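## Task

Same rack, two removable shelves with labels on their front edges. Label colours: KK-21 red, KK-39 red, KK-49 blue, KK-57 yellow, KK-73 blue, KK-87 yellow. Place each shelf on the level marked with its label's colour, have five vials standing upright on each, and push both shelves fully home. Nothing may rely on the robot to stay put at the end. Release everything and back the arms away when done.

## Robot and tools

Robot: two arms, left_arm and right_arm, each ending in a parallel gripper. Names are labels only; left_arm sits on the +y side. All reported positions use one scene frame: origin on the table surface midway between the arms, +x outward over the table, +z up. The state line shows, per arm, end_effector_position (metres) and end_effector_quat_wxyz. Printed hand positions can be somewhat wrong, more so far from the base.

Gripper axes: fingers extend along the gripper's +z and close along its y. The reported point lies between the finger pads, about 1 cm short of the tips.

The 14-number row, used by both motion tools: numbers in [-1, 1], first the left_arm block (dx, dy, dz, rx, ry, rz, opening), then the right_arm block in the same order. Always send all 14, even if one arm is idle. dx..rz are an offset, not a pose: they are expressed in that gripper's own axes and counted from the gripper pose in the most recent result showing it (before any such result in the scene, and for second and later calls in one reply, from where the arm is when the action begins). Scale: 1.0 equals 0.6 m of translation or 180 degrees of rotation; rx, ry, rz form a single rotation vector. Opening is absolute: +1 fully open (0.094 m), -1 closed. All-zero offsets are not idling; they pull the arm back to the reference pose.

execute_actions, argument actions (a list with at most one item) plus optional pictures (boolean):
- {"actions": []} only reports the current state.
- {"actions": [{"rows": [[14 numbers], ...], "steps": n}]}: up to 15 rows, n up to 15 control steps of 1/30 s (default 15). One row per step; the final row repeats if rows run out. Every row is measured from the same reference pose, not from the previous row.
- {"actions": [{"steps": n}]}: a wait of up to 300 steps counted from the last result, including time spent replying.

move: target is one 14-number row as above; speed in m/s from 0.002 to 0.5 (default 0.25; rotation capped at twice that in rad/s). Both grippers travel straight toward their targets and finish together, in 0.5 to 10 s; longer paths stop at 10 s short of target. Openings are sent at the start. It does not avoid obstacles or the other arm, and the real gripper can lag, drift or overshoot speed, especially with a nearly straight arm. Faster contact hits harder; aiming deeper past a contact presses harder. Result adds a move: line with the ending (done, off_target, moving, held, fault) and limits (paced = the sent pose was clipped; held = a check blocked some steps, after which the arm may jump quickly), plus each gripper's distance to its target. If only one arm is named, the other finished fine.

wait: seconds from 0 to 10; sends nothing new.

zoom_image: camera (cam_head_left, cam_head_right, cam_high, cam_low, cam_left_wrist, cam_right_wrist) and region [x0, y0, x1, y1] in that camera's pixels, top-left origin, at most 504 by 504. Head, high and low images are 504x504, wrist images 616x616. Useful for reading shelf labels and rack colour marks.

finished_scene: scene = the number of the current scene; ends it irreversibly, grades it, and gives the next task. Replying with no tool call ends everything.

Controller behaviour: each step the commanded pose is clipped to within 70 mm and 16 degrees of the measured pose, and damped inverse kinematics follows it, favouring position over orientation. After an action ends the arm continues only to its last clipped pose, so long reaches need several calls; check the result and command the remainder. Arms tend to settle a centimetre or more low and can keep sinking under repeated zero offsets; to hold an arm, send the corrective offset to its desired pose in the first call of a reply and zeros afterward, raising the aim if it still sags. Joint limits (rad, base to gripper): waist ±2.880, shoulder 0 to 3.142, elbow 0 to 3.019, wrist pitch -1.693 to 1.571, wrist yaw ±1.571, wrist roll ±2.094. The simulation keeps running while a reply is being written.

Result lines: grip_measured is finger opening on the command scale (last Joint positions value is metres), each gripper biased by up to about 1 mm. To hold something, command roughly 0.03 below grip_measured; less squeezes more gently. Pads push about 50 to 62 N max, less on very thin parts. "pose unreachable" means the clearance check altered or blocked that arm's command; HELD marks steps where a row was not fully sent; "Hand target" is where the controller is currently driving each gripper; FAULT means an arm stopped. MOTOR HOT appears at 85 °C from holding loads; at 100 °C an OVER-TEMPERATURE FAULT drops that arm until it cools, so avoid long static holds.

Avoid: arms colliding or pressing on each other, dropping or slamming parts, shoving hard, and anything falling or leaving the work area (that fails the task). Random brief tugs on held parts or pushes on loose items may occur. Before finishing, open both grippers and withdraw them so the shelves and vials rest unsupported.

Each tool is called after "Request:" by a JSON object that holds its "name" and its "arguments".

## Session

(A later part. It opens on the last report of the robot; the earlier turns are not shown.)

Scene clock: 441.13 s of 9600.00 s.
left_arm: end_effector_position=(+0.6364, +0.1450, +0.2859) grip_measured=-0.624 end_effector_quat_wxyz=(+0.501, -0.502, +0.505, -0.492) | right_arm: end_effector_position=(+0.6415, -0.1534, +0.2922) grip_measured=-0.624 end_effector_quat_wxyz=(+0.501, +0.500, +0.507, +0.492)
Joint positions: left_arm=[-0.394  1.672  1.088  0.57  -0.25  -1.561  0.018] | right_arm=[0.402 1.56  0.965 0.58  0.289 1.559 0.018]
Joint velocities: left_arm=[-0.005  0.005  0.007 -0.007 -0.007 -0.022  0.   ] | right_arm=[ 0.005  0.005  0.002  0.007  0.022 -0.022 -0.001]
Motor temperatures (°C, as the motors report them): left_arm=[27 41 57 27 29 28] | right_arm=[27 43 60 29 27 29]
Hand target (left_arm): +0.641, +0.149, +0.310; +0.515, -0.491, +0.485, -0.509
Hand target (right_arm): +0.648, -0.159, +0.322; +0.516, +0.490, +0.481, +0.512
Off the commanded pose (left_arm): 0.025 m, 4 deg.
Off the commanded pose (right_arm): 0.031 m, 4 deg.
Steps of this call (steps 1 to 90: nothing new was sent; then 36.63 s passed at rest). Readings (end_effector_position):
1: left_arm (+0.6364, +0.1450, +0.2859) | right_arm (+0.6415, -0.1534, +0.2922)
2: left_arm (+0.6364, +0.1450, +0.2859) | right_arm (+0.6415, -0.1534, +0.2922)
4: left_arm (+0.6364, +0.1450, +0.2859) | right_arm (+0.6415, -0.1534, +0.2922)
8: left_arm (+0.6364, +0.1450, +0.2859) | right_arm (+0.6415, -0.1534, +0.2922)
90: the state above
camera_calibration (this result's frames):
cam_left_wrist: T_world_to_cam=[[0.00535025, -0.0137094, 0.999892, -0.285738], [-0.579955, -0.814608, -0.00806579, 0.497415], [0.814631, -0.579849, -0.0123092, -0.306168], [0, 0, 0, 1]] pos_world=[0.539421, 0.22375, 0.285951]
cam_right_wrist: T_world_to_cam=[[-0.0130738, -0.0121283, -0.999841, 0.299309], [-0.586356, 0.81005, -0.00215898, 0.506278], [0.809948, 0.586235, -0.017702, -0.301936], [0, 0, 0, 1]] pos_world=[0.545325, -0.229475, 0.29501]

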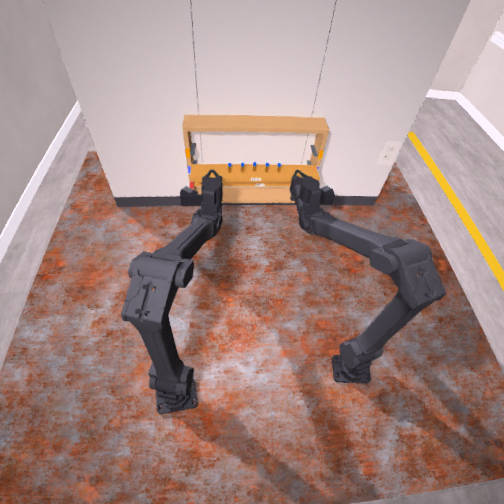

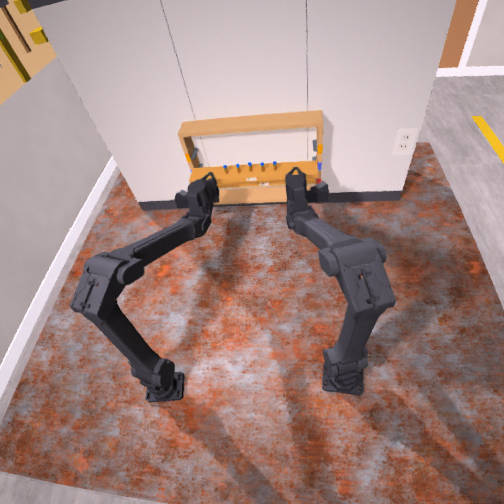

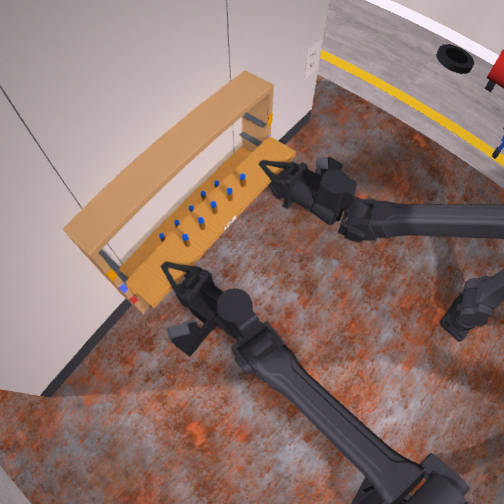

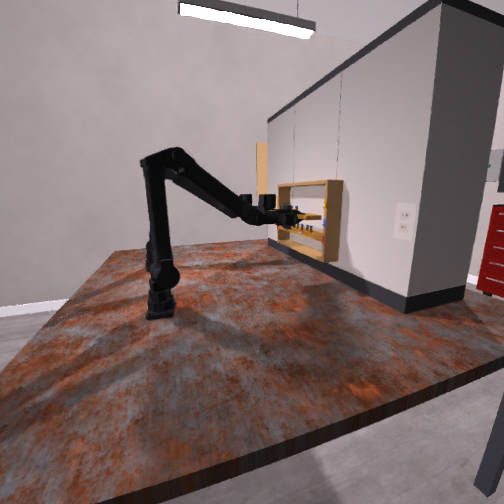

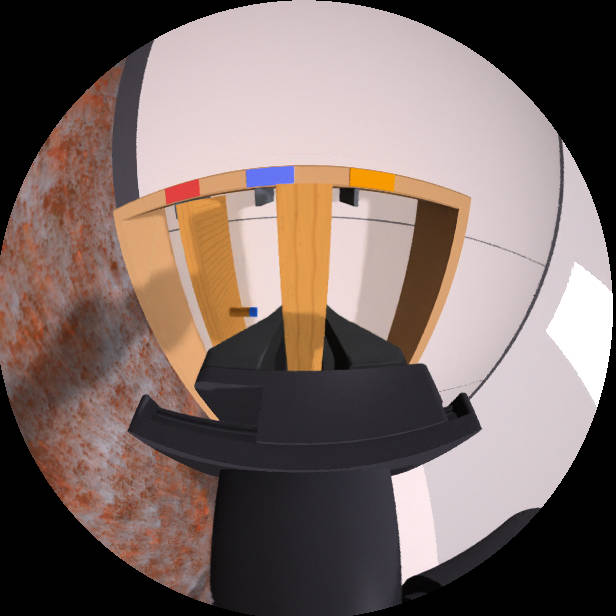

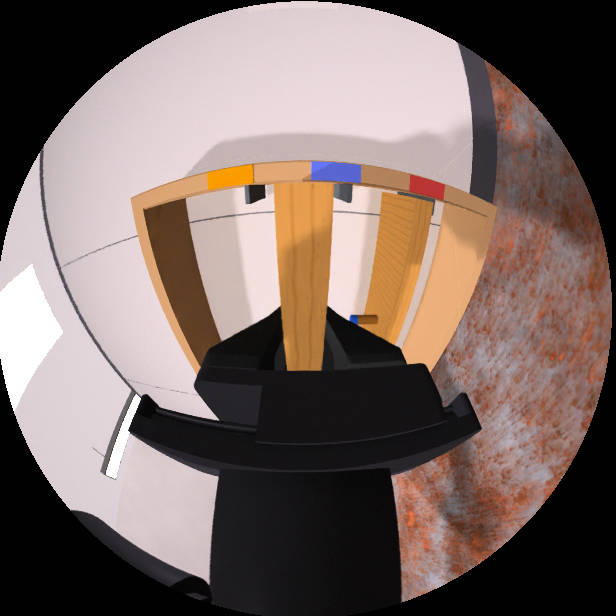

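Request:
{"name": "execute_actions", "arguments": {"actions": [{"rows":[
[-0.00593,-0.04638,0.01292,0.02134,-0.00095,-0.00544,-0.662,-0.00942,0.05993,0.01620,-0.02776,-0.00318,0.00825,-0.662],
[-0.00512,-0.05238,0.01670,0.02264,-0.00095,-0.00577,-0.662,-0.00812,0.07093,0.02102,-0.03204,-0.00318,0.00952,-0.662],
[-0.00430,-0.05838,0.02048,0.02393,-0.00095,-0.00610,-0.662,-0.00680,0.08192,0.02585,-0.03631,-0.00318,0.01079,-0.662],
[-0.00348,-0.06438,0.02425,0.02523,-0.00095,-0.00643,-0.662,-0.00528,0.09168,0.03128,-0.03966,-0.00318,0.01179,-0.662],
[-0.00267,-0.07038,0.02803,0.02653,-0.00095,-0.00676,-0.662,-0.00397,0.10153,0.03610,-0.04302,-0.00318,0.01279,-0.662],
[-0.00250,-0.07015,0.02900,0.02653,-0.00086,-0.00676,-0.662,-0.00403,0.10125,0.03692,-0.04296,-0.00325,0.01277,-0.662],
[-0.00227,-0.06977,0.03053,0.02655,-0.00070,-0.00677,-0.662,-0.00412,0.09777,0.03825,-0.04046,-0.00334,0.01203,-0.662],
[-0.00190,-0.06925,0.03265,0.02657,-0.00051,-0.00677,-0.662,-0.00423,0.09372,0.04005,-0.03759,-0.00350,0.01117,-0.662],
[-0.00148,-0.06865,0.03515,0.02660,-0.00025,-0.00678,-0.662,-0.00438,0.08995,0.04218,-0.03503,-0.00366,0.01041,-0.662],
[-0.00105,-0.06798,0.03783,0.02662,0.00003,-0.00678,-0.662,-0.00460,0.08915,0.04445,-0.03487,-0.00382,0.01037,-0.662],
[-0.00060,-0.06733,0.04053,0.02665,0.00029,-0.00679,-0.662,-0.00480,0.08837,0.04670,-0.03475,-0.00401,0.01033,-0.662],
[-0.00020,-0.06672,0.04302,0.02667,0.00054,-0.00680,-0.662,-0.00502,0.08763,0.04878,-0.03460,-0.00417,0.01029,-0.662],
[0.00015,-0.06620,0.04515,0.02669,0.00073,-0.00680,-0.662,-0.00518,0.08702,0.05055,-0.03451,-0.00433,0.01026,-0.662],
[0.00038,-0.06587,0.04648,0.02670,0.00089,-0.00681,-0.662,-0.00528,0.08663,0.05168,-0.03442,-0.00439,0.01023,-0.662],
[0.00052,-0.06568,0.04725,0.02671,0.00095,-0.00681,-0.662,-0.00535,0.08640,0.05232,-0.03438,-0.00446,0.01022,-0.662]
],"steps":15}], "pictures": false}}

Request:
{"name": "execute_actions", "arguments": {"actions": [{"steps":12}]}}

Scene clock: 545.90 s of 9600.00 s.
left_arm: end_effector_position=(+0.6461, +0.1431, +0.2890) grip_measured=-0.624 end_effector_quat_wxyz=(+0.500, -0.498, +0.505, -0.497) | right_arm: end_effector_position=(+0.6488, -0.1551, +0.2948) grip_measured=-0.624 end_effector_quat_wxyz=(+0.504, +0.499, +0.502, +0.495)
Joint positions: left_arm=[-0.39   1.693  1.118  0.57  -0.237 -1.562  0.018] | right_arm=[0.396 1.577 0.984 0.592 0.288 1.559 0.018]
Joint velocities: left_arm=[-0.005  0.103  0.09   0.002  0.051 -0.022 -0.001] | right_arm=[-0.054  0.093  0.095 -0.002 -0.051 -0.051 -0.   ]
Motor temperatures (°C, as the motors report them): left_arm=[27 41 58 28 29 28] | right_arm=[27 43 60 30 27 29]
Hand target (left_arm): +0.662, +0.146, +0.325; +0.516, -0.485, +0.480, -0.518
Hand target (right_arm): +0.667, -0.158, +0.343; +0.523, +0.484, +0.468, +0.523
Off the commanded pose (left_arm): 0.041 m, 4 deg.
Off the commanded pose (right_arm): 0.055 m, 6 deg.
Steps of this call (steps 1 to 90: nothing new was sent; then 101.27 s passed at rest; steps 91 to 105: all 15 steps of this action). Readings (end_effector_position):
91: left_arm (+0.6364, +0.1448, +0.2859) | right_arm (+0.6416, -0.1533, +0.2926)
92: left_arm (+0.6364, +0.1448, +0.2859) | right_arm (+0.6416, -0.1534, +0.2932)
94: left_arm (+0.6365, +0.1449, +0.2859) | right_arm (+0.6417, -0.1533, +0.2940)
98: left_arm (+0.6376, +0.1446, +0.2889) | right_arm (+0.6421, -0.1537, +0.2941)
105: the state above

Scene clock: 546.30 s of 9600.00 s.
left_arm: end_effector_position=(+0.6486, +0.1428, +0.2854) grip_measured=-0.624 end_effector_quat_wxyz=(+0.499, -0.498, +0.506, -0.496) | right_arm: end_effector_position=(+0.6514, -0.1552, +0.2913) grip_measured=-0.624 end_effector_quat_wxyz=(+0.503, +0.500, +0.503, +0.493)
Joint positions: left_arm=[-0.389  1.702  1.122  0.57  -0.236 -1.562  0.018] | right_arm=[0.394 1.586 0.988 0.592 0.287 1.559 0.018]
Joint velocities: left_arm=[-0.015 -0.005 -0.012 -0.002  0.037 -0.022 -0.   ] | right_arm=[-0.005 -0.024  0.007 -0.007  0.022 -0.007 -0.002]
Motor temperatures (°C, as the motors report them): left_arm=[27 41 58 28 29 28] | right_arm=[27 43 60 30 27 29]
Hand target (left_arm): +0.662, +0.146, +0.325; +0.516, -0.485, +0.480, -0.518
Hand target (right_arm): +0.667, -0.158, +0.344; +0.523, +0.484, +0.468, +0.523
Off the commanded pose (left_arm): 0.043 m, 5 deg.
Off the commanded pose (right_arm): 0.057 m, 6 deg.
Steps of this call (steps 1 to 12: nothing new was sent). Readings (end_effector_position):
1: left_arm (+0.6472, +0.1427, +0.2884) | right_arm (+0.6499, -0.1552, +0.2943)
2: left_arm (+0.6479, +0.1428, +0.2878) | right_arm (+0.6507, -0.1552, +0.2937)
4: left_arm (+0.6484, +0.1427, +0.2862) | right_arm (+0.6512, -0.1553, +0.2923)
8: left_arm (+0.6486, +0.1429, +0.2854) | right_arm (+0.6514, -0.1552, +0.2913)
12: the state above
camera_calibration (this result's frames):
cam_left_wrist: T_world_to_cam=[[0.000454692, -0.0119999, 0.999928, -0.282364], [-0.587651, -0.809059, -0.00944213, 0.507323], [0.809114, -0.587605, -0.00741964, -0.314126], [0, 0, 0, 1]] pos_world=[0.552421, 0.222484, 0.284804]
cam_right_wrist: T_world_to_cam=[[-0.00508342, -0.00970534, -0.99994, 0.29372], [-0.581993, 0.813179, -0.00493395, 0.512029], [0.813178, 0.581933, -0.00978217, -0.313965], [0, 0, 0, 1]] pos_world=[0.5548, -0.230814, 0.293157]

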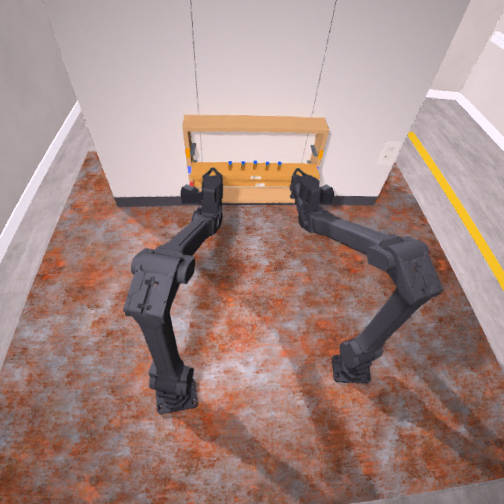

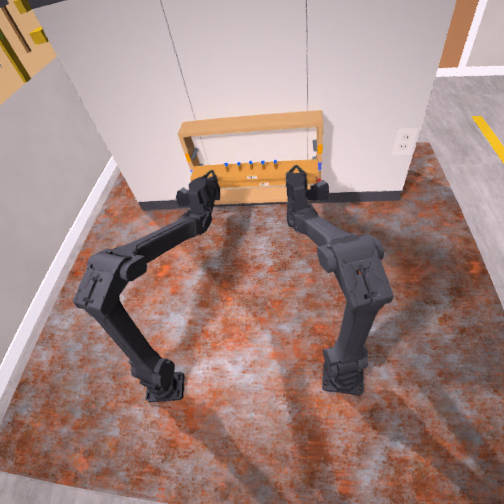

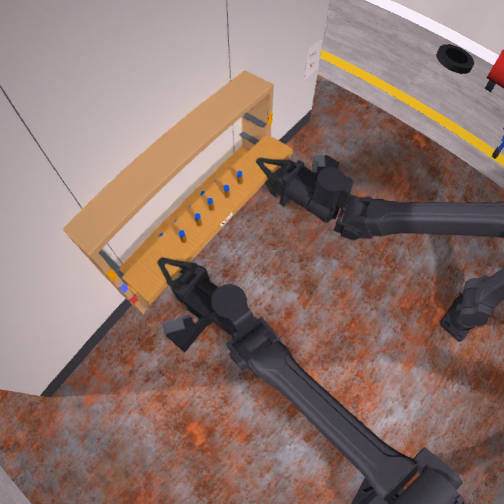

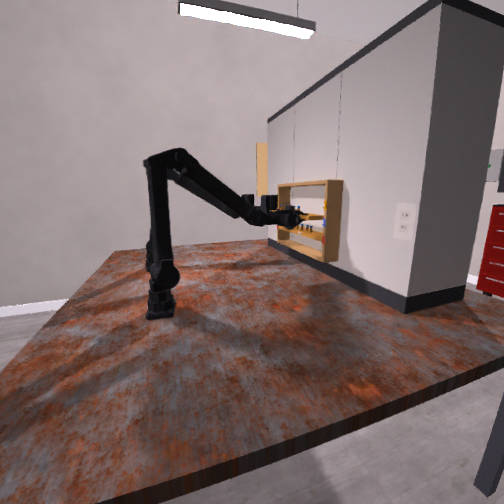

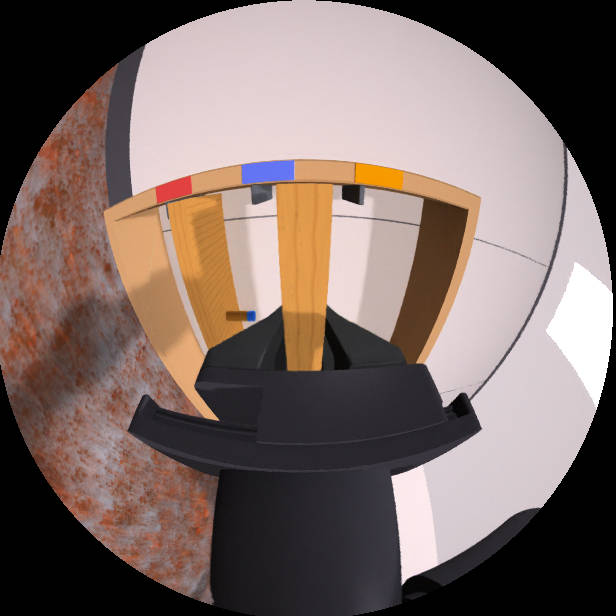

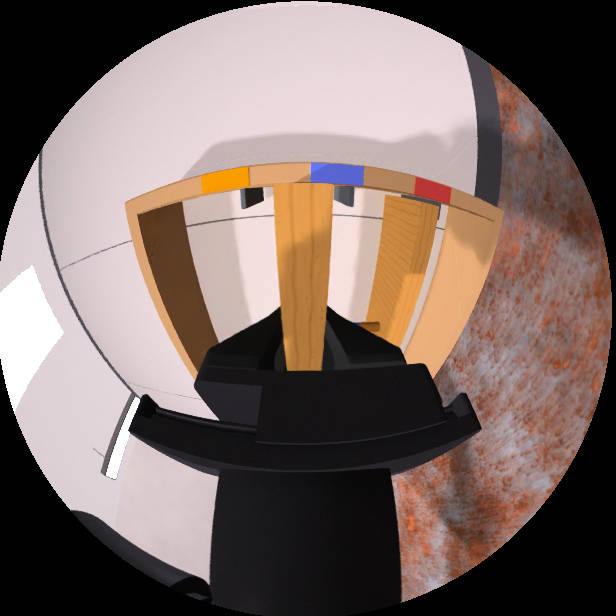

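Request:
{"name": "zoom_image", "arguments": {"camera": "cam_left_wrist", "region": [245, 155, 365, 215]}}

Request:
{"name": "zoom_image", "arguments": {"camera": "cam_right_wrist", "region": [240, 155, 360, 215]}}

Region (245, 155, 365, 215) of cam_left_wrist's 616x616 image, scaled by 4.200, with more detail than that image has.

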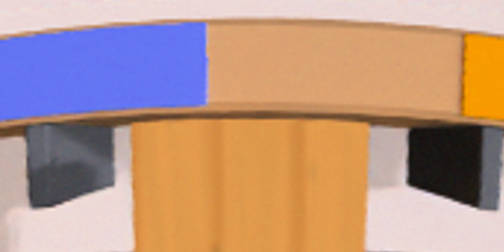

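Region (240, 155, 360, 215) of cam_right_wrist's 616x616 image, scaled by 4.200, with more detail than that image has.

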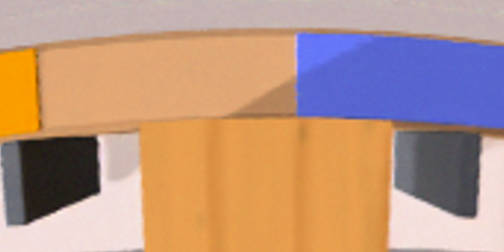

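Request:
{"name": "zoom_image", "arguments": {"camera": "cam_left_wrist", "region": [310, 170, 350, 195]}}

Request:
{"name": "zoom_image", "arguments": {"camera": "cam_right_wrist", "region": [255, 170, 295, 195]}}

Region (310, 170, 350, 195) of cam_left_wrist's 616x616 image, scaled by 12.600, with more detail than that image has; it fills the top 315 rows of this view, and the rest is white.

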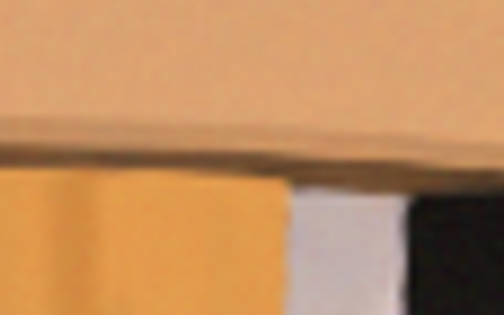

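Region (255, 170, 295, 195) of cam_right_wrist's 616x616 image, scaled by 12.600, with more detail than that image has; it fills the top 315 rows of this view, and the rest is white.

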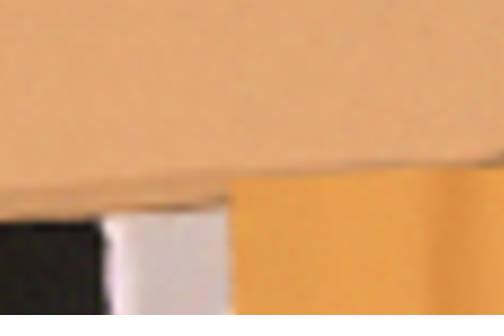

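Request:
{"name": "execute_actions", "arguments": {"actions": [{"rows":[
[-0.00418,-0.06568,0.02850,0.02557,-0.00191,-0.00615,-0.662,-0.00165,0.08718,0.03770,-0.03166,-0.00255,0.00934,-0.662],
[-0.00505,-0.06503,0.03062,0.02560,-0.00193,-0.00614,-0.662,-0.00113,0.08673,0.03982,-0.03167,-0.00253,0.00932,-0.662],
[-0.00583,-0.06417,0.03357,0.02563,-0.00196,-0.00612,-0.662,-0.00042,0.08608,0.04280,-0.03169,-0.00250,0.00929,-0.662],
[-0.00662,-0.06315,0.03695,0.02566,-0.00198,-0.00610,-0.662,0.00028,0.08533,0.04620,-0.03170,-0.00248,0.00925,-0.662],
[-0.00665,-0.06215,0.04035,0.02570,-0.00201,-0.00608,-0.662,0.00023,0.08460,0.04960,-0.03172,-0.00245,0.00921,-0.662],
[-0.00667,-0.06117,0.04373,0.02573,-0.00203,-0.00607,-0.662,0.00017,0.08385,0.05302,-0.03173,-0.00243,0.00917,-0.662],
[-0.00672,-0.06017,0.04712,0.02577,-0.00206,-0.00605,-0.662,0.00012,0.08312,0.05642,-0.03175,-0.00240,0.00913,-0.662],
[-0.00673,-0.05918,0.05052,0.02580,-0.00209,-0.00603,-0.662,0.00008,0.08237,0.05982,-0.03176,-0.00237,0.00910,-0.662],
[-0.00677,-0.05818,0.05390,0.02584,-0.00211,-0.00602,-0.662,0.00002,0.08160,0.06323,-0.03178,-0.00235,0.00906,-0.662],
[-0.00680,-0.05717,0.05730,0.02587,-0.00214,-0.00600,-0.662,-0.00005,0.08087,0.06663,-0.03179,-0.00232,0.00903,-0.662],
[-0.00683,-0.05618,0.06068,0.02591,-0.00216,-0.00598,-0.662,-0.00010,0.08012,0.07003,-0.03181,-0.00230,0.00899,-0.662],
[-0.00685,-0.05518,0.06407,0.02594,-0.00219,-0.00597,-0.662,-0.00015,0.07937,0.07345,-0.03182,-0.00227,0.00896,-0.662],
[-0.00690,-0.05432,0.06703,0.02597,-0.00221,-0.00595,-0.662,-0.00022,0.07873,0.07643,-0.03184,-0.00225,0.00893,-0.662],
[-0.00692,-0.05380,0.06872,0.02599,-0.00222,-0.00594,-0.662,-0.00025,0.07835,0.07813,-0.03185,-0.00224,0.00891,-0.662],
[-0.00692,-0.05357,0.06958,0.02600,-0.00223,-0.00594,-0.662,-0.00025,0.07817,0.07898,-0.03185,-0.00223,0.00890,-0.662]
],"steps":15}], "pictures": false}}

Request:
{"name": "execute_actions", "arguments": {"actions": [{"steps":12}]}}

Scene clock: 608.20 s of 9600.00 s.
left_arm: end_effector_position=(+0.6713, +0.1442, +0.2802) grip_measured=-0.624 end_effector_quat_wxyz=(+0.500, -0.498, +0.505, -0.497) | right_arm: end_effector_position=(+0.6740, -0.1536, +0.2868) grip_measured=-0.624 end_effector_quat_wxyz=(+0.503, +0.499, +0.503, +0.494)
Joint positions: left_arm=[-0.377  1.76   1.184  0.57  -0.224 -1.562  0.018] | right_arm=[0.384 1.645 1.047 0.592 0.275 1.559 0.018]
Joint velocities: left_arm=[0.015 0.142 0.11  0.012 0.022 0.051 0.   ] | right_arm=[-0.034  0.132  0.09  -0.002 -0.081 -0.066  0.   ]
Motor temperatures (°C, as the motors report them): left_arm=[27 41 65 27 29 28] | right_arm=[27 43 69 29 27 29]
Hand target (left_arm): +0.687, +0.148, +0.317; +0.517, -0.484, +0.479, -0.518
Hand target (right_arm): +0.692, -0.157, +0.338; +0.523, +0.483, +0.469, +0.523
Off the commanded pose (left_arm): 0.042 m, 5 deg.
Off the commanded pose (right_arm): 0.057 m, 6 deg.
Steps of this call (steps 1 to 90: nothing new was sent; then 58.40 s passed at rest; steps 91 to 105: all 15 steps of this action). Readings (end_effector_position):
91: left_arm (+0.6486, +0.1427, +0.2854) | right_arm (+0.6514, -0.1552, +0.2913)
92: left_arm (+0.6487, +0.1429, +0.2851) | right_arm (+0.6514, -0.1552, +0.2913)
94: left_arm (+0.6497, +0.1431, +0.2853) | right_arm (+0.6521, -0.1550, +0.2914)
98: left_arm (+0.6565, +0.1439, +0.2856) | right_arm (+0.6586, -0.1539, +0.2919)
105: the state above

Scene clock: 608.60 s of 9600.00 s.
left_arm: end_effector_position=(+0.6739, +0.1437, +0.2757) grip_measured=-0.624 end_effector_quat_wxyz=(+0.499, -0.499, +0.507, -0.496) | right_arm: end_effector_position=(+0.6766, -0.1538, +0.2826) grip_measured=-0.624 end_effector_quat_wxyz=(+0.502, +0.501, +0.505, +0.492)
Joint positions: left_arm=[-0.376  1.77   1.189  0.57  -0.223 -1.562  0.018] | right_arm=[0.383 1.655 1.051 0.592 0.275 1.559 0.018]
Joint velocities: left_arm=[-0.005 -0.015  0.007  0.002 -0.051 -0.125 -0.   ] | right_arm=[-0.005  0.005 -0.012 -0.002  0.007 -0.007 -0.   ]
Motor temperatures (°C, as the motors report them): left_arm=[27 41 65 27 29 28] | right_arm=[27 43 69 29 27 29]
Hand target (left_arm): +0.687, +0.148, +0.317; +0.517, -0.484, +0.479, -0.518
Hand target (right_arm): +0.692, -0.157, +0.338; +0.523, +0.483, +0.469, +0.523
Off the commanded pose (left_arm): 0.045 m, 5 deg.
Off the commanded pose (right_arm): 0.060 m, 6 deg.
Steps of this call (steps 1 to 12: nothing new was sent). Readings (end_effector_position):
1: left_arm (+0.6726, +0.1441, +0.2790) | right_arm (+0.6753, -0.1537, +0.2858)
2: left_arm (+0.6733, +0.1438, +0.2777) | right_arm (+0.6760, -0.1537, +0.2844)
4: left_arm (+0.6737, +0.1437, +0.2763) | right_arm (+0.6765, -0.1539, +0.2829)
8: left_arm (+0.6739, +0.1437, +0.2757) | right_arm (+0.6766, -0.1538, +0.2826)
12: the state above
camera_calibration (this result's frames):
cam_left_wrist: T_world_to_cam=[[0.00196157, -0.0122206, 0.999923, -0.273705], [-0.588282, -0.808609, -0.00872842, 0.522945], [0.808654, -0.588219, -0.00877531, -0.333288], [0, 0, 0, 1]] pos_world=[0.57769, 0.223467, 0.275324]
cam_right_wrist: T_world_to_cam=[[-0.00987438, -0.0109524, -0.999891, 0.288223], [-0.582943, 0.812507, -0.00314303, 0.525543], [0.812453, 0.582848, -0.0144076, -0.333337], [0, 0, 0, 1]] pos_world=[0.580028, -0.229566, 0.28504]

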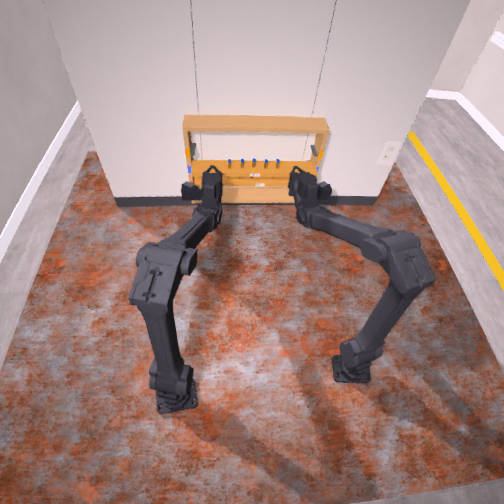

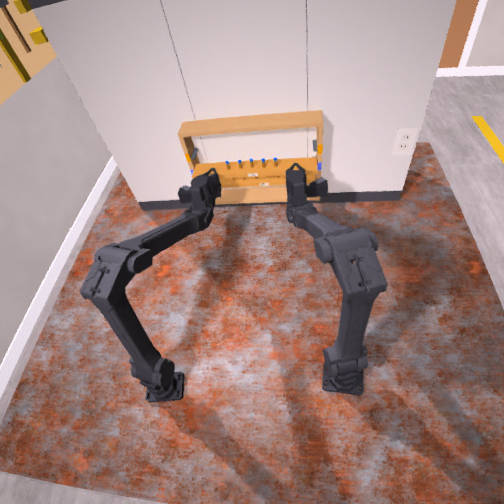

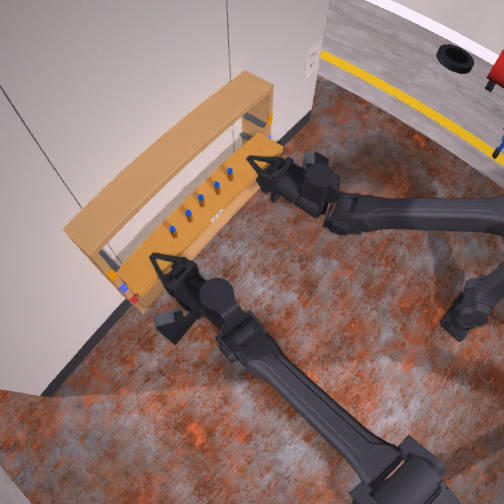

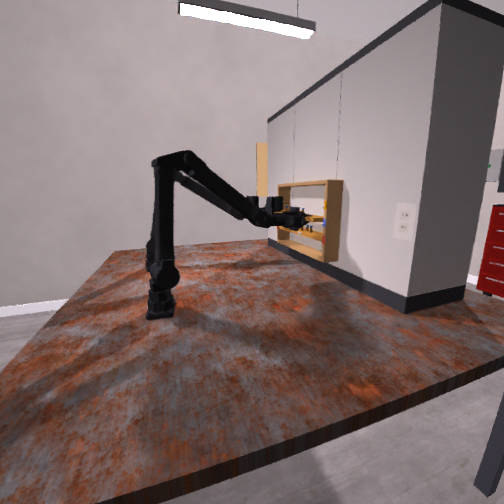

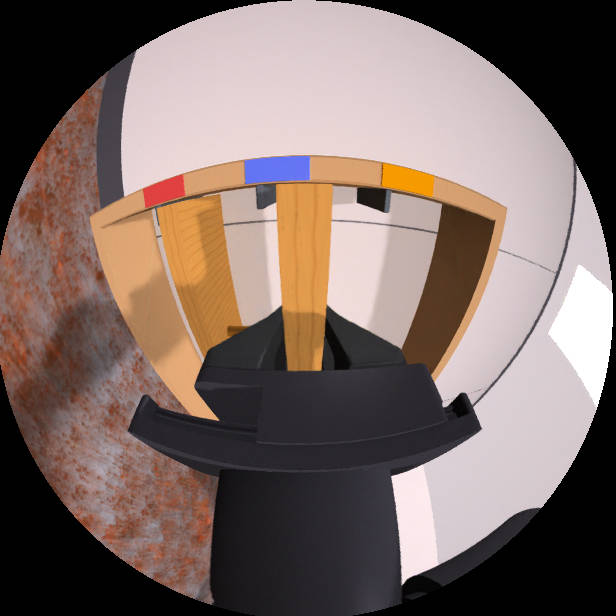

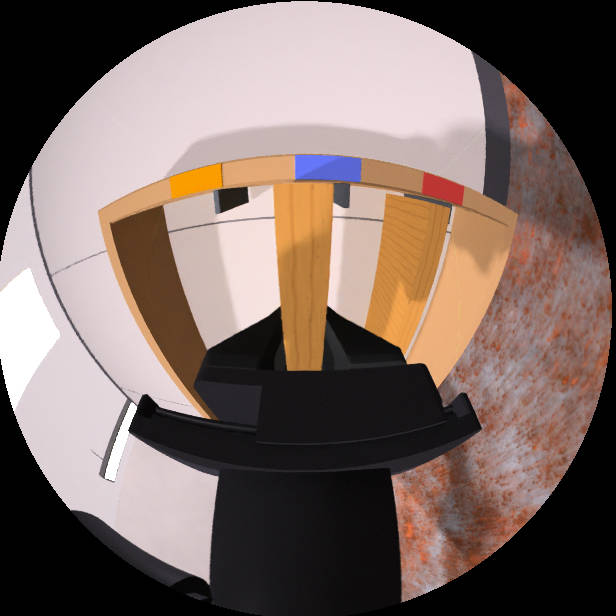

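Request:
{"name": "execute_actions", "arguments": {"actions": [{"rows":[
[-0.00539,-0.06924,0.02813,0.02645,-0.00223,-0.00599,-0.662,-0.00321,0.09236,0.03745,-0.03375,-0.00255,0.00951,-0.662],
[-0.00541,-0.06891,0.02997,0.02657,-0.00223,-0.00600,-0.662,-0.00324,0.09207,0.03929,-0.03383,-0.00255,0.00951,-0.662],
[-0.00544,-0.06847,0.03247,0.02673,-0.00223,-0.00601,-0.662,-0.00327,0.09168,0.04179,-0.03395,-0.00255,0.00951,-0.662],
[-0.00547,-0.06793,0.03548,0.02693,-0.00223,-0.00603,-0.662,-0.00331,0.09121,0.04480,-0.03409,-0.00255,0.00951,-0.662],
[-0.00551,-0.06739,0.03849,0.02712,-0.00223,-0.00605,-0.662,-0.00334,0.09074,0.04781,-0.03422,-0.00255,0.00951,-0.662],
[-0.00554,-0.06686,0.04149,0.02732,-0.00223,-0.00607,-0.662,-0.00338,0.09027,0.05081,-0.03436,-0.00255,0.00951,-0.662],
[-0.00558,-0.06632,0.04450,0.02751,-0.00223,-0.00608,-0.662,-0.00342,0.08980,0.05382,-0.03450,-0.00255,0.00951,-0.662],
[-0.00561,-0.06578,0.04750,0.02771,-0.00223,-0.00610,-0.662,-0.00346,0.08932,0.05682,-0.03464,-0.00255,0.00951,-0.662],
[-0.00564,-0.06525,0.05051,0.02791,-0.00223,-0.00612,-0.662,-0.00349,0.08885,0.05983,-0.03478,-0.00255,0.00951,-0.662],
[-0.00568,-0.06471,0.05352,0.02810,-0.00223,-0.00614,-0.662,-0.00353,0.08838,0.06284,-0.03492,-0.00255,0.00951,-0.662],
[-0.00571,-0.06418,0.05652,0.02830,-0.00223,-0.00616,-0.662,-0.00357,0.08791,0.06584,-0.03506,-0.00255,0.00951,-0.662],
[-0.00574,-0.06364,0.05953,0.02849,-0.00223,-0.00617,-0.662,-0.00361,0.08744,0.06885,-0.03519,-0.00255,0.00951,-0.662],
[-0.00578,-0.06310,0.06253,0.02869,-0.00223,-0.00619,-0.662,-0.00365,0.08697,0.07185,-0.03533,-0.00255,0.00951,-0.662],
[-0.00581,-0.06257,0.06554,0.02889,-0.00223,-0.00621,-0.662,-0.00368,0.08649,0.07486,-0.03547,-0.00255,0.00951,-0.662],
[-0.00585,-0.06203,0.06855,0.02908,-0.00223,-0.00623,-0.662,-0.00372,0.08602,0.07787,-0.03561,-0.00255,0.00951,-0.662]
],"steps":15}], "pictures": false}}

Request:
{"name": "execute_actions", "arguments": {"actions": [{"rows":[
[-0.00516,-0.06114,0.03952,0.02545,-0.0022,-0.00549,-0.662,-0.00344,0.08377,0.04943,-0.03217,-0.00255,0.00855,-0.662],
[-0.00520,-0.06057,0.04252,0.02570,-0.0022,-0.00552,-0.662,-0.00348,0.08327,0.05243,-0.03233,-0.00255,0.00855,-0.662],
[-0.00523,-0.06001,0.04552,0.02596,-0.0022,-0.00556,-0.662,-0.00352,0.08277,0.05543,-0.03250,-0.00255,0.00855,-0.662],
[-0.00527,-0.05945,0.04852,0.02621,-0.0022,-0.00559,-0.662,-0.00356,0.08228,0.05843,-0.03266,-0.00255,0.00855,-0.662],
[-0.00530,-0.05888,0.05152,0.02646,-0.0022,-0.00563,-0.662,-0.00360,0.08178,0.06143,-0.03283,-0.00255,0.00855,-0.662],
[-0.00534,-0.05832,0.05452,0.02671,-0.0022,-0.00567,-0.662,-0.00363,0.08128,0.06443,-0.03299,-0.00255,0.00855,-0.662],
[-0.00537,-0.05776,0.05752,0.02696,-0.0022,-0.00570,-0.662,-0.00367,0.08078,0.06743,-0.03316,-0.00255,0.00855,-0.662],
[-0.00540,-0.05719,0.06052,0.02722,-0.0022,-0.00574,-0.662,-0.00371,0.08028,0.07043,-0.03332,-0.00255,0.00855,-0.662],
[-0.00544,-0.05663,0.06353,0.02747,-0.0022,-0.00577,-0.662,-0.00375,0.07978,0.07344,-0.03349,-0.00255,0.00855,-0.662],
[-0.00547,-0.05610,0.06636,0.02771,-0.0022,-0.00581,-0.662,-0.00379,0.07931,0.07627,-0.03365,-0.00255,0.00855,-0.662],
[-0.00550,-0.05563,0.06886,0.02792,-0.0022,-0.00584,-0.662,-0.00382,0.07890,0.07877,-0.03378,-0.00255,0.00855,-0.662],
[-0.00552,-0.05522,0.07103,0.02810,-0.0022,-0.00586,-0.662,-0.00385,0.07854,0.08094,-0.03390,-0.00255,0.00855,-0.662],
[-0.00554,-0.05491,0.07269,0.02824,-0.0022,-0.00588,-0.662,-0.00387,0.07826,0.08260,-0.03400,-0.00255,0.00855,-0.662],
[-0.00555,-0.05472,0.07369,0.02832,-0.0022,-0.00590,-0.662,-0.00388,0.07809,0.08360,-0.03405,-0.00255,0.00855,-0.662],
[-0.00556,-0.05463,0.07419,0.02836,-0.0022,-0.00590,-0.662,-0.00389,0.07801,0.08410,-0.03408,-0.00255,0.00855,-0.662]
],"steps":15}], "pictures": false}}

Request:
{"name": "execute_actions", "arguments": {"actions": [{"steps":10}]}}

Scene clock: 642.13 s of 9600.00 s.
left_arm: end_effector_position=(+0.6941, +0.1436, +0.2768) grip_measured=-0.624 end_effector_quat_wxyz=(+0.502, -0.496, +0.503, -0.500) | right_arm: end_effector_position=(+0.6968, -0.1538, +0.2835) grip_measured=-0.624 end_effector_quat_wxyz=(+0.504, +0.499, +0.502, +0.496)
Joint positions: left_arm=[-0.368  1.817  1.251  0.57  -0.214 -1.561  0.018] | right_arm=[0.373 1.701 1.109 0.592 0.264 1.559 0.018]
Joint velocities: left_arm=[ 0.005  0.151  0.129 -0.002  0.022 -0.007 -0.   ] | right_arm=[-0.015  0.161  0.164 -0.012 -0.037  0.007 -0.   ]
Motor temperatures (°C, as the motors report them): left_arm=[27 42 66 27 29 28] | right_arm=[27 44 70 29 27 29]
Hand target (left_arm): +0.711, +0.148, +0.313; +0.519, -0.482, +0.477, -0.521
Hand target (right_arm): +0.717, -0.158, +0.334; +0.525, +0.481, +0.467, +0.524
Off the commanded pose (left_arm): 0.042 m, 5 deg.
Off the commanded pose (right_arm): 0.057 m, 6 deg.
Steps of this call (steps 1 to 90: nothing new was sent; then 30.03 s passed at rest; steps 91 to 105: all 15 steps of this action). Readings (end_effector_position):
91: left_arm (+0.6739, +0.1437, +0.2757) | right_arm (+0.6766, -0.1538, +0.2826)
92: left_arm (+0.6739, +0.1439, +0.2757) | right_arm (+0.6766, -0.1538, +0.2826)
94: left_arm (+0.6745, +0.1437, +0.2765) | right_arm (+0.6771, -0.1538, +0.2830)
98: left_arm (+0.6802, +0.1436, +0.2787) | right_arm (+0.6826, -0.1539, +0.2853)
105: the state above

Scene clock: 642.63 s of 9600.00 s.
left_arm: end_effector_position=(+0.7199, +0.1436, +0.2705) grip_measured=-0.624 end_effector_quat_wxyz=(+0.503, -0.494, +0.500, -0.503) | right_arm: end_effector_position=(+0.7227, -0.1534, +0.2780) grip_measured=-0.624 end_effector_quat_wxyz=(+0.505, +0.497, +0.501, +0.497)
Joint positions: left_arm=[-0.359  1.885  1.327  0.57  -0.205 -1.561  0.018] | right_arm=[0.361 1.768 1.18  0.592 0.252 1.558 0.018]
Joint velocities: left_arm=[ 0.015  0.063  0.085 -0.002 -0.081 -0.066 -0.002] | right_arm=[-0.024  0.073  0.085 -0.007 -0.007  0.007  0.   ]
Motor temperatures (°C, as the motors report them): left_arm=[27 42 66 27 29 28] | right_arm=[27 44 70 29 27 29]
Hand target (left_arm): +0.734, +0.148, +0.310; +0.521, -0.479, +0.474, -0.524
Hand target (right_arm): +0.740, -0.158, +0.331; +0.526, +0.480, +0.465, +0.526
Off the commanded pose (left_arm): 0.044 m, 5 deg.
Off the commanded pose (right_arm): 0.058 m, 6 deg.
Steps of this call (steps 1 to 15: all 15 steps of this action). Readings (end_effector_position):
1: left_arm (+0.6959, +0.1437, +0.2760) | right_arm (+0.6987, -0.1537, +0.2830)
2: left_arm (+0.6979, +0.1437, +0.2751) | right_arm (+0.7006, -0.1535, +0.2821)
4: left_arm (+0.7016, +0.1438, +0.2735) | right_arm (+0.7044, -0.1536, +0.2806)
8: left_arm (+0.7087, +0.1436, +0.2715) | right_arm (+0.7115, -0.1534, +0.2787)
15: the state above

Scene clock: 642.97 s of 9600.00 s.
left_arm: end_effector_position=(+0.7213, +0.1435, +0.2697) grip_measured=-0.624 end_effector_quat_wxyz=(+0.503, -0.494, +0.500, -0.503) | right_arm: end_effector_position=(+0.7243, -0.1532, +0.2771) grip_measured=-0.624 end_effector_quat_wxyz=(+0.505, +0.497, +0.501, +0.497)
Joint positions: left_arm=[-0.359  1.889  1.332  0.57  -0.205 -1.561  0.018] | right_arm=[0.361 1.772 1.185 0.592 0.251 1.558 0.018]
Joint velocities: left_arm=[-0.005  0.005 -0.007 -0.007 -0.051 -0.022 -0.001] | right_arm=[-0.005 -0.005  0.017  0.017 -0.022  0.066 -0.   ]
Motor temperatures (°C, as the motors report them): left_arm=[27 42 66 27 29 28] | right_arm=[27 44 70 29 27 29]
Hand target (left_arm): +0.734, +0.148, +0.310; +0.521, -0.479, +0.474, -0.524
Hand target (right_arm): +0.740, -0.158, +0.331; +0.526, +0.480, +0.466, +0.526
Off the commanded pose (left_arm): 0.044 m, 5 deg.
Off the commanded pose (right_arm): 0.058 m, 6 deg.
Steps of this call (steps 1 to 10: nothing new was sent). Readings (end_effector_position):
1: left_arm (+0.7207, +0.1434, +0.2706) | right_arm (+0.7237, -0.1534, +0.2779)
2: left_arm (+0.7211, +0.1436, +0.2701) | right_arm (+0.7241, -0.1532, +0.2774)
4: left_arm (+0.7213, +0.1435, +0.2697) | right_arm (+0.7243, -0.1532, +0.2771)
8: left_arm (+0.7213, +0.1435, +0.2697) | right_arm (+0.7243, -0.1532, +0.2771)
10: the state above
camera_calibration (this result's frames):
cam_left_wrist: T_world_to_cam=[[-0.0211305, -0.00747642, 0.999749, -0.251768], [-0.588277, -0.808449, -0.0184795, 0.553255], [0.808384, -0.588519, 0.0126847, -0.377385], [0, 0, 0, 1]] pos_world=[0.625218, 0.223297, 0.266716]
cam_right_wrist: T_world_to_cam=[[0.00523438, -0.00841876, -0.999951, 0.272636], [-0.584088, 0.81163, -0.00989075, 0.555385], [0.811674, 0.584111, -0.000668914, -0.375608], [0, 0, 0, 1]] pos_world=[0.627838, -0.229075, 0.277864]

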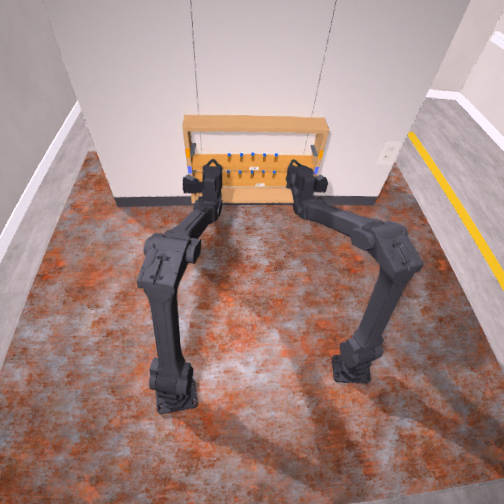

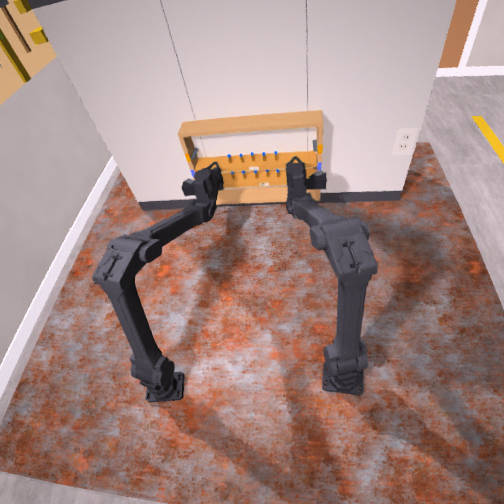

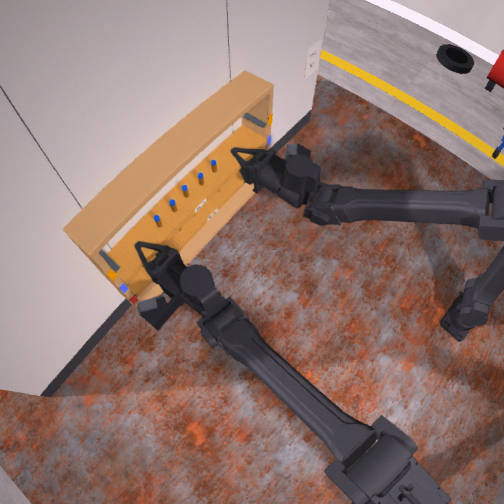

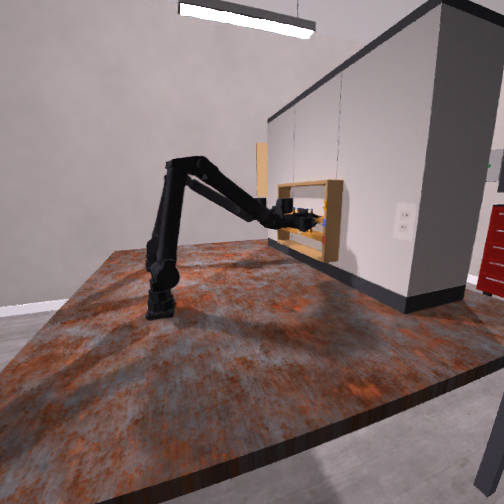

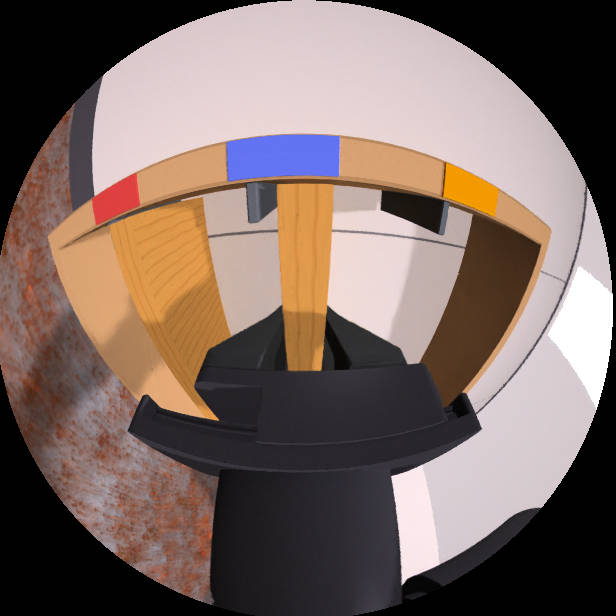

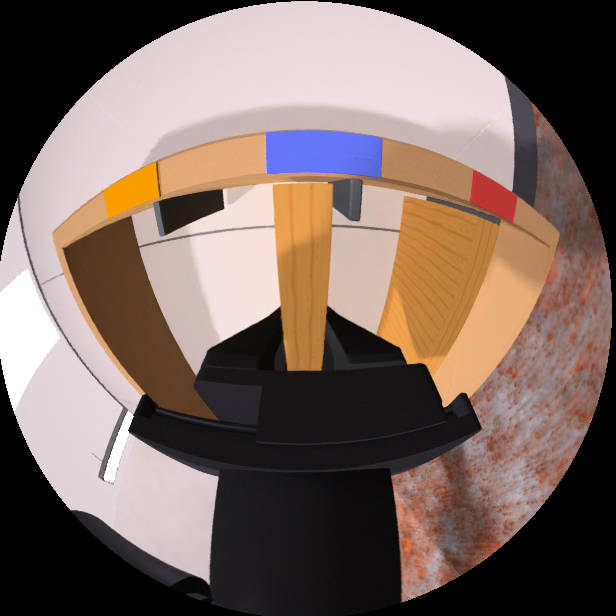

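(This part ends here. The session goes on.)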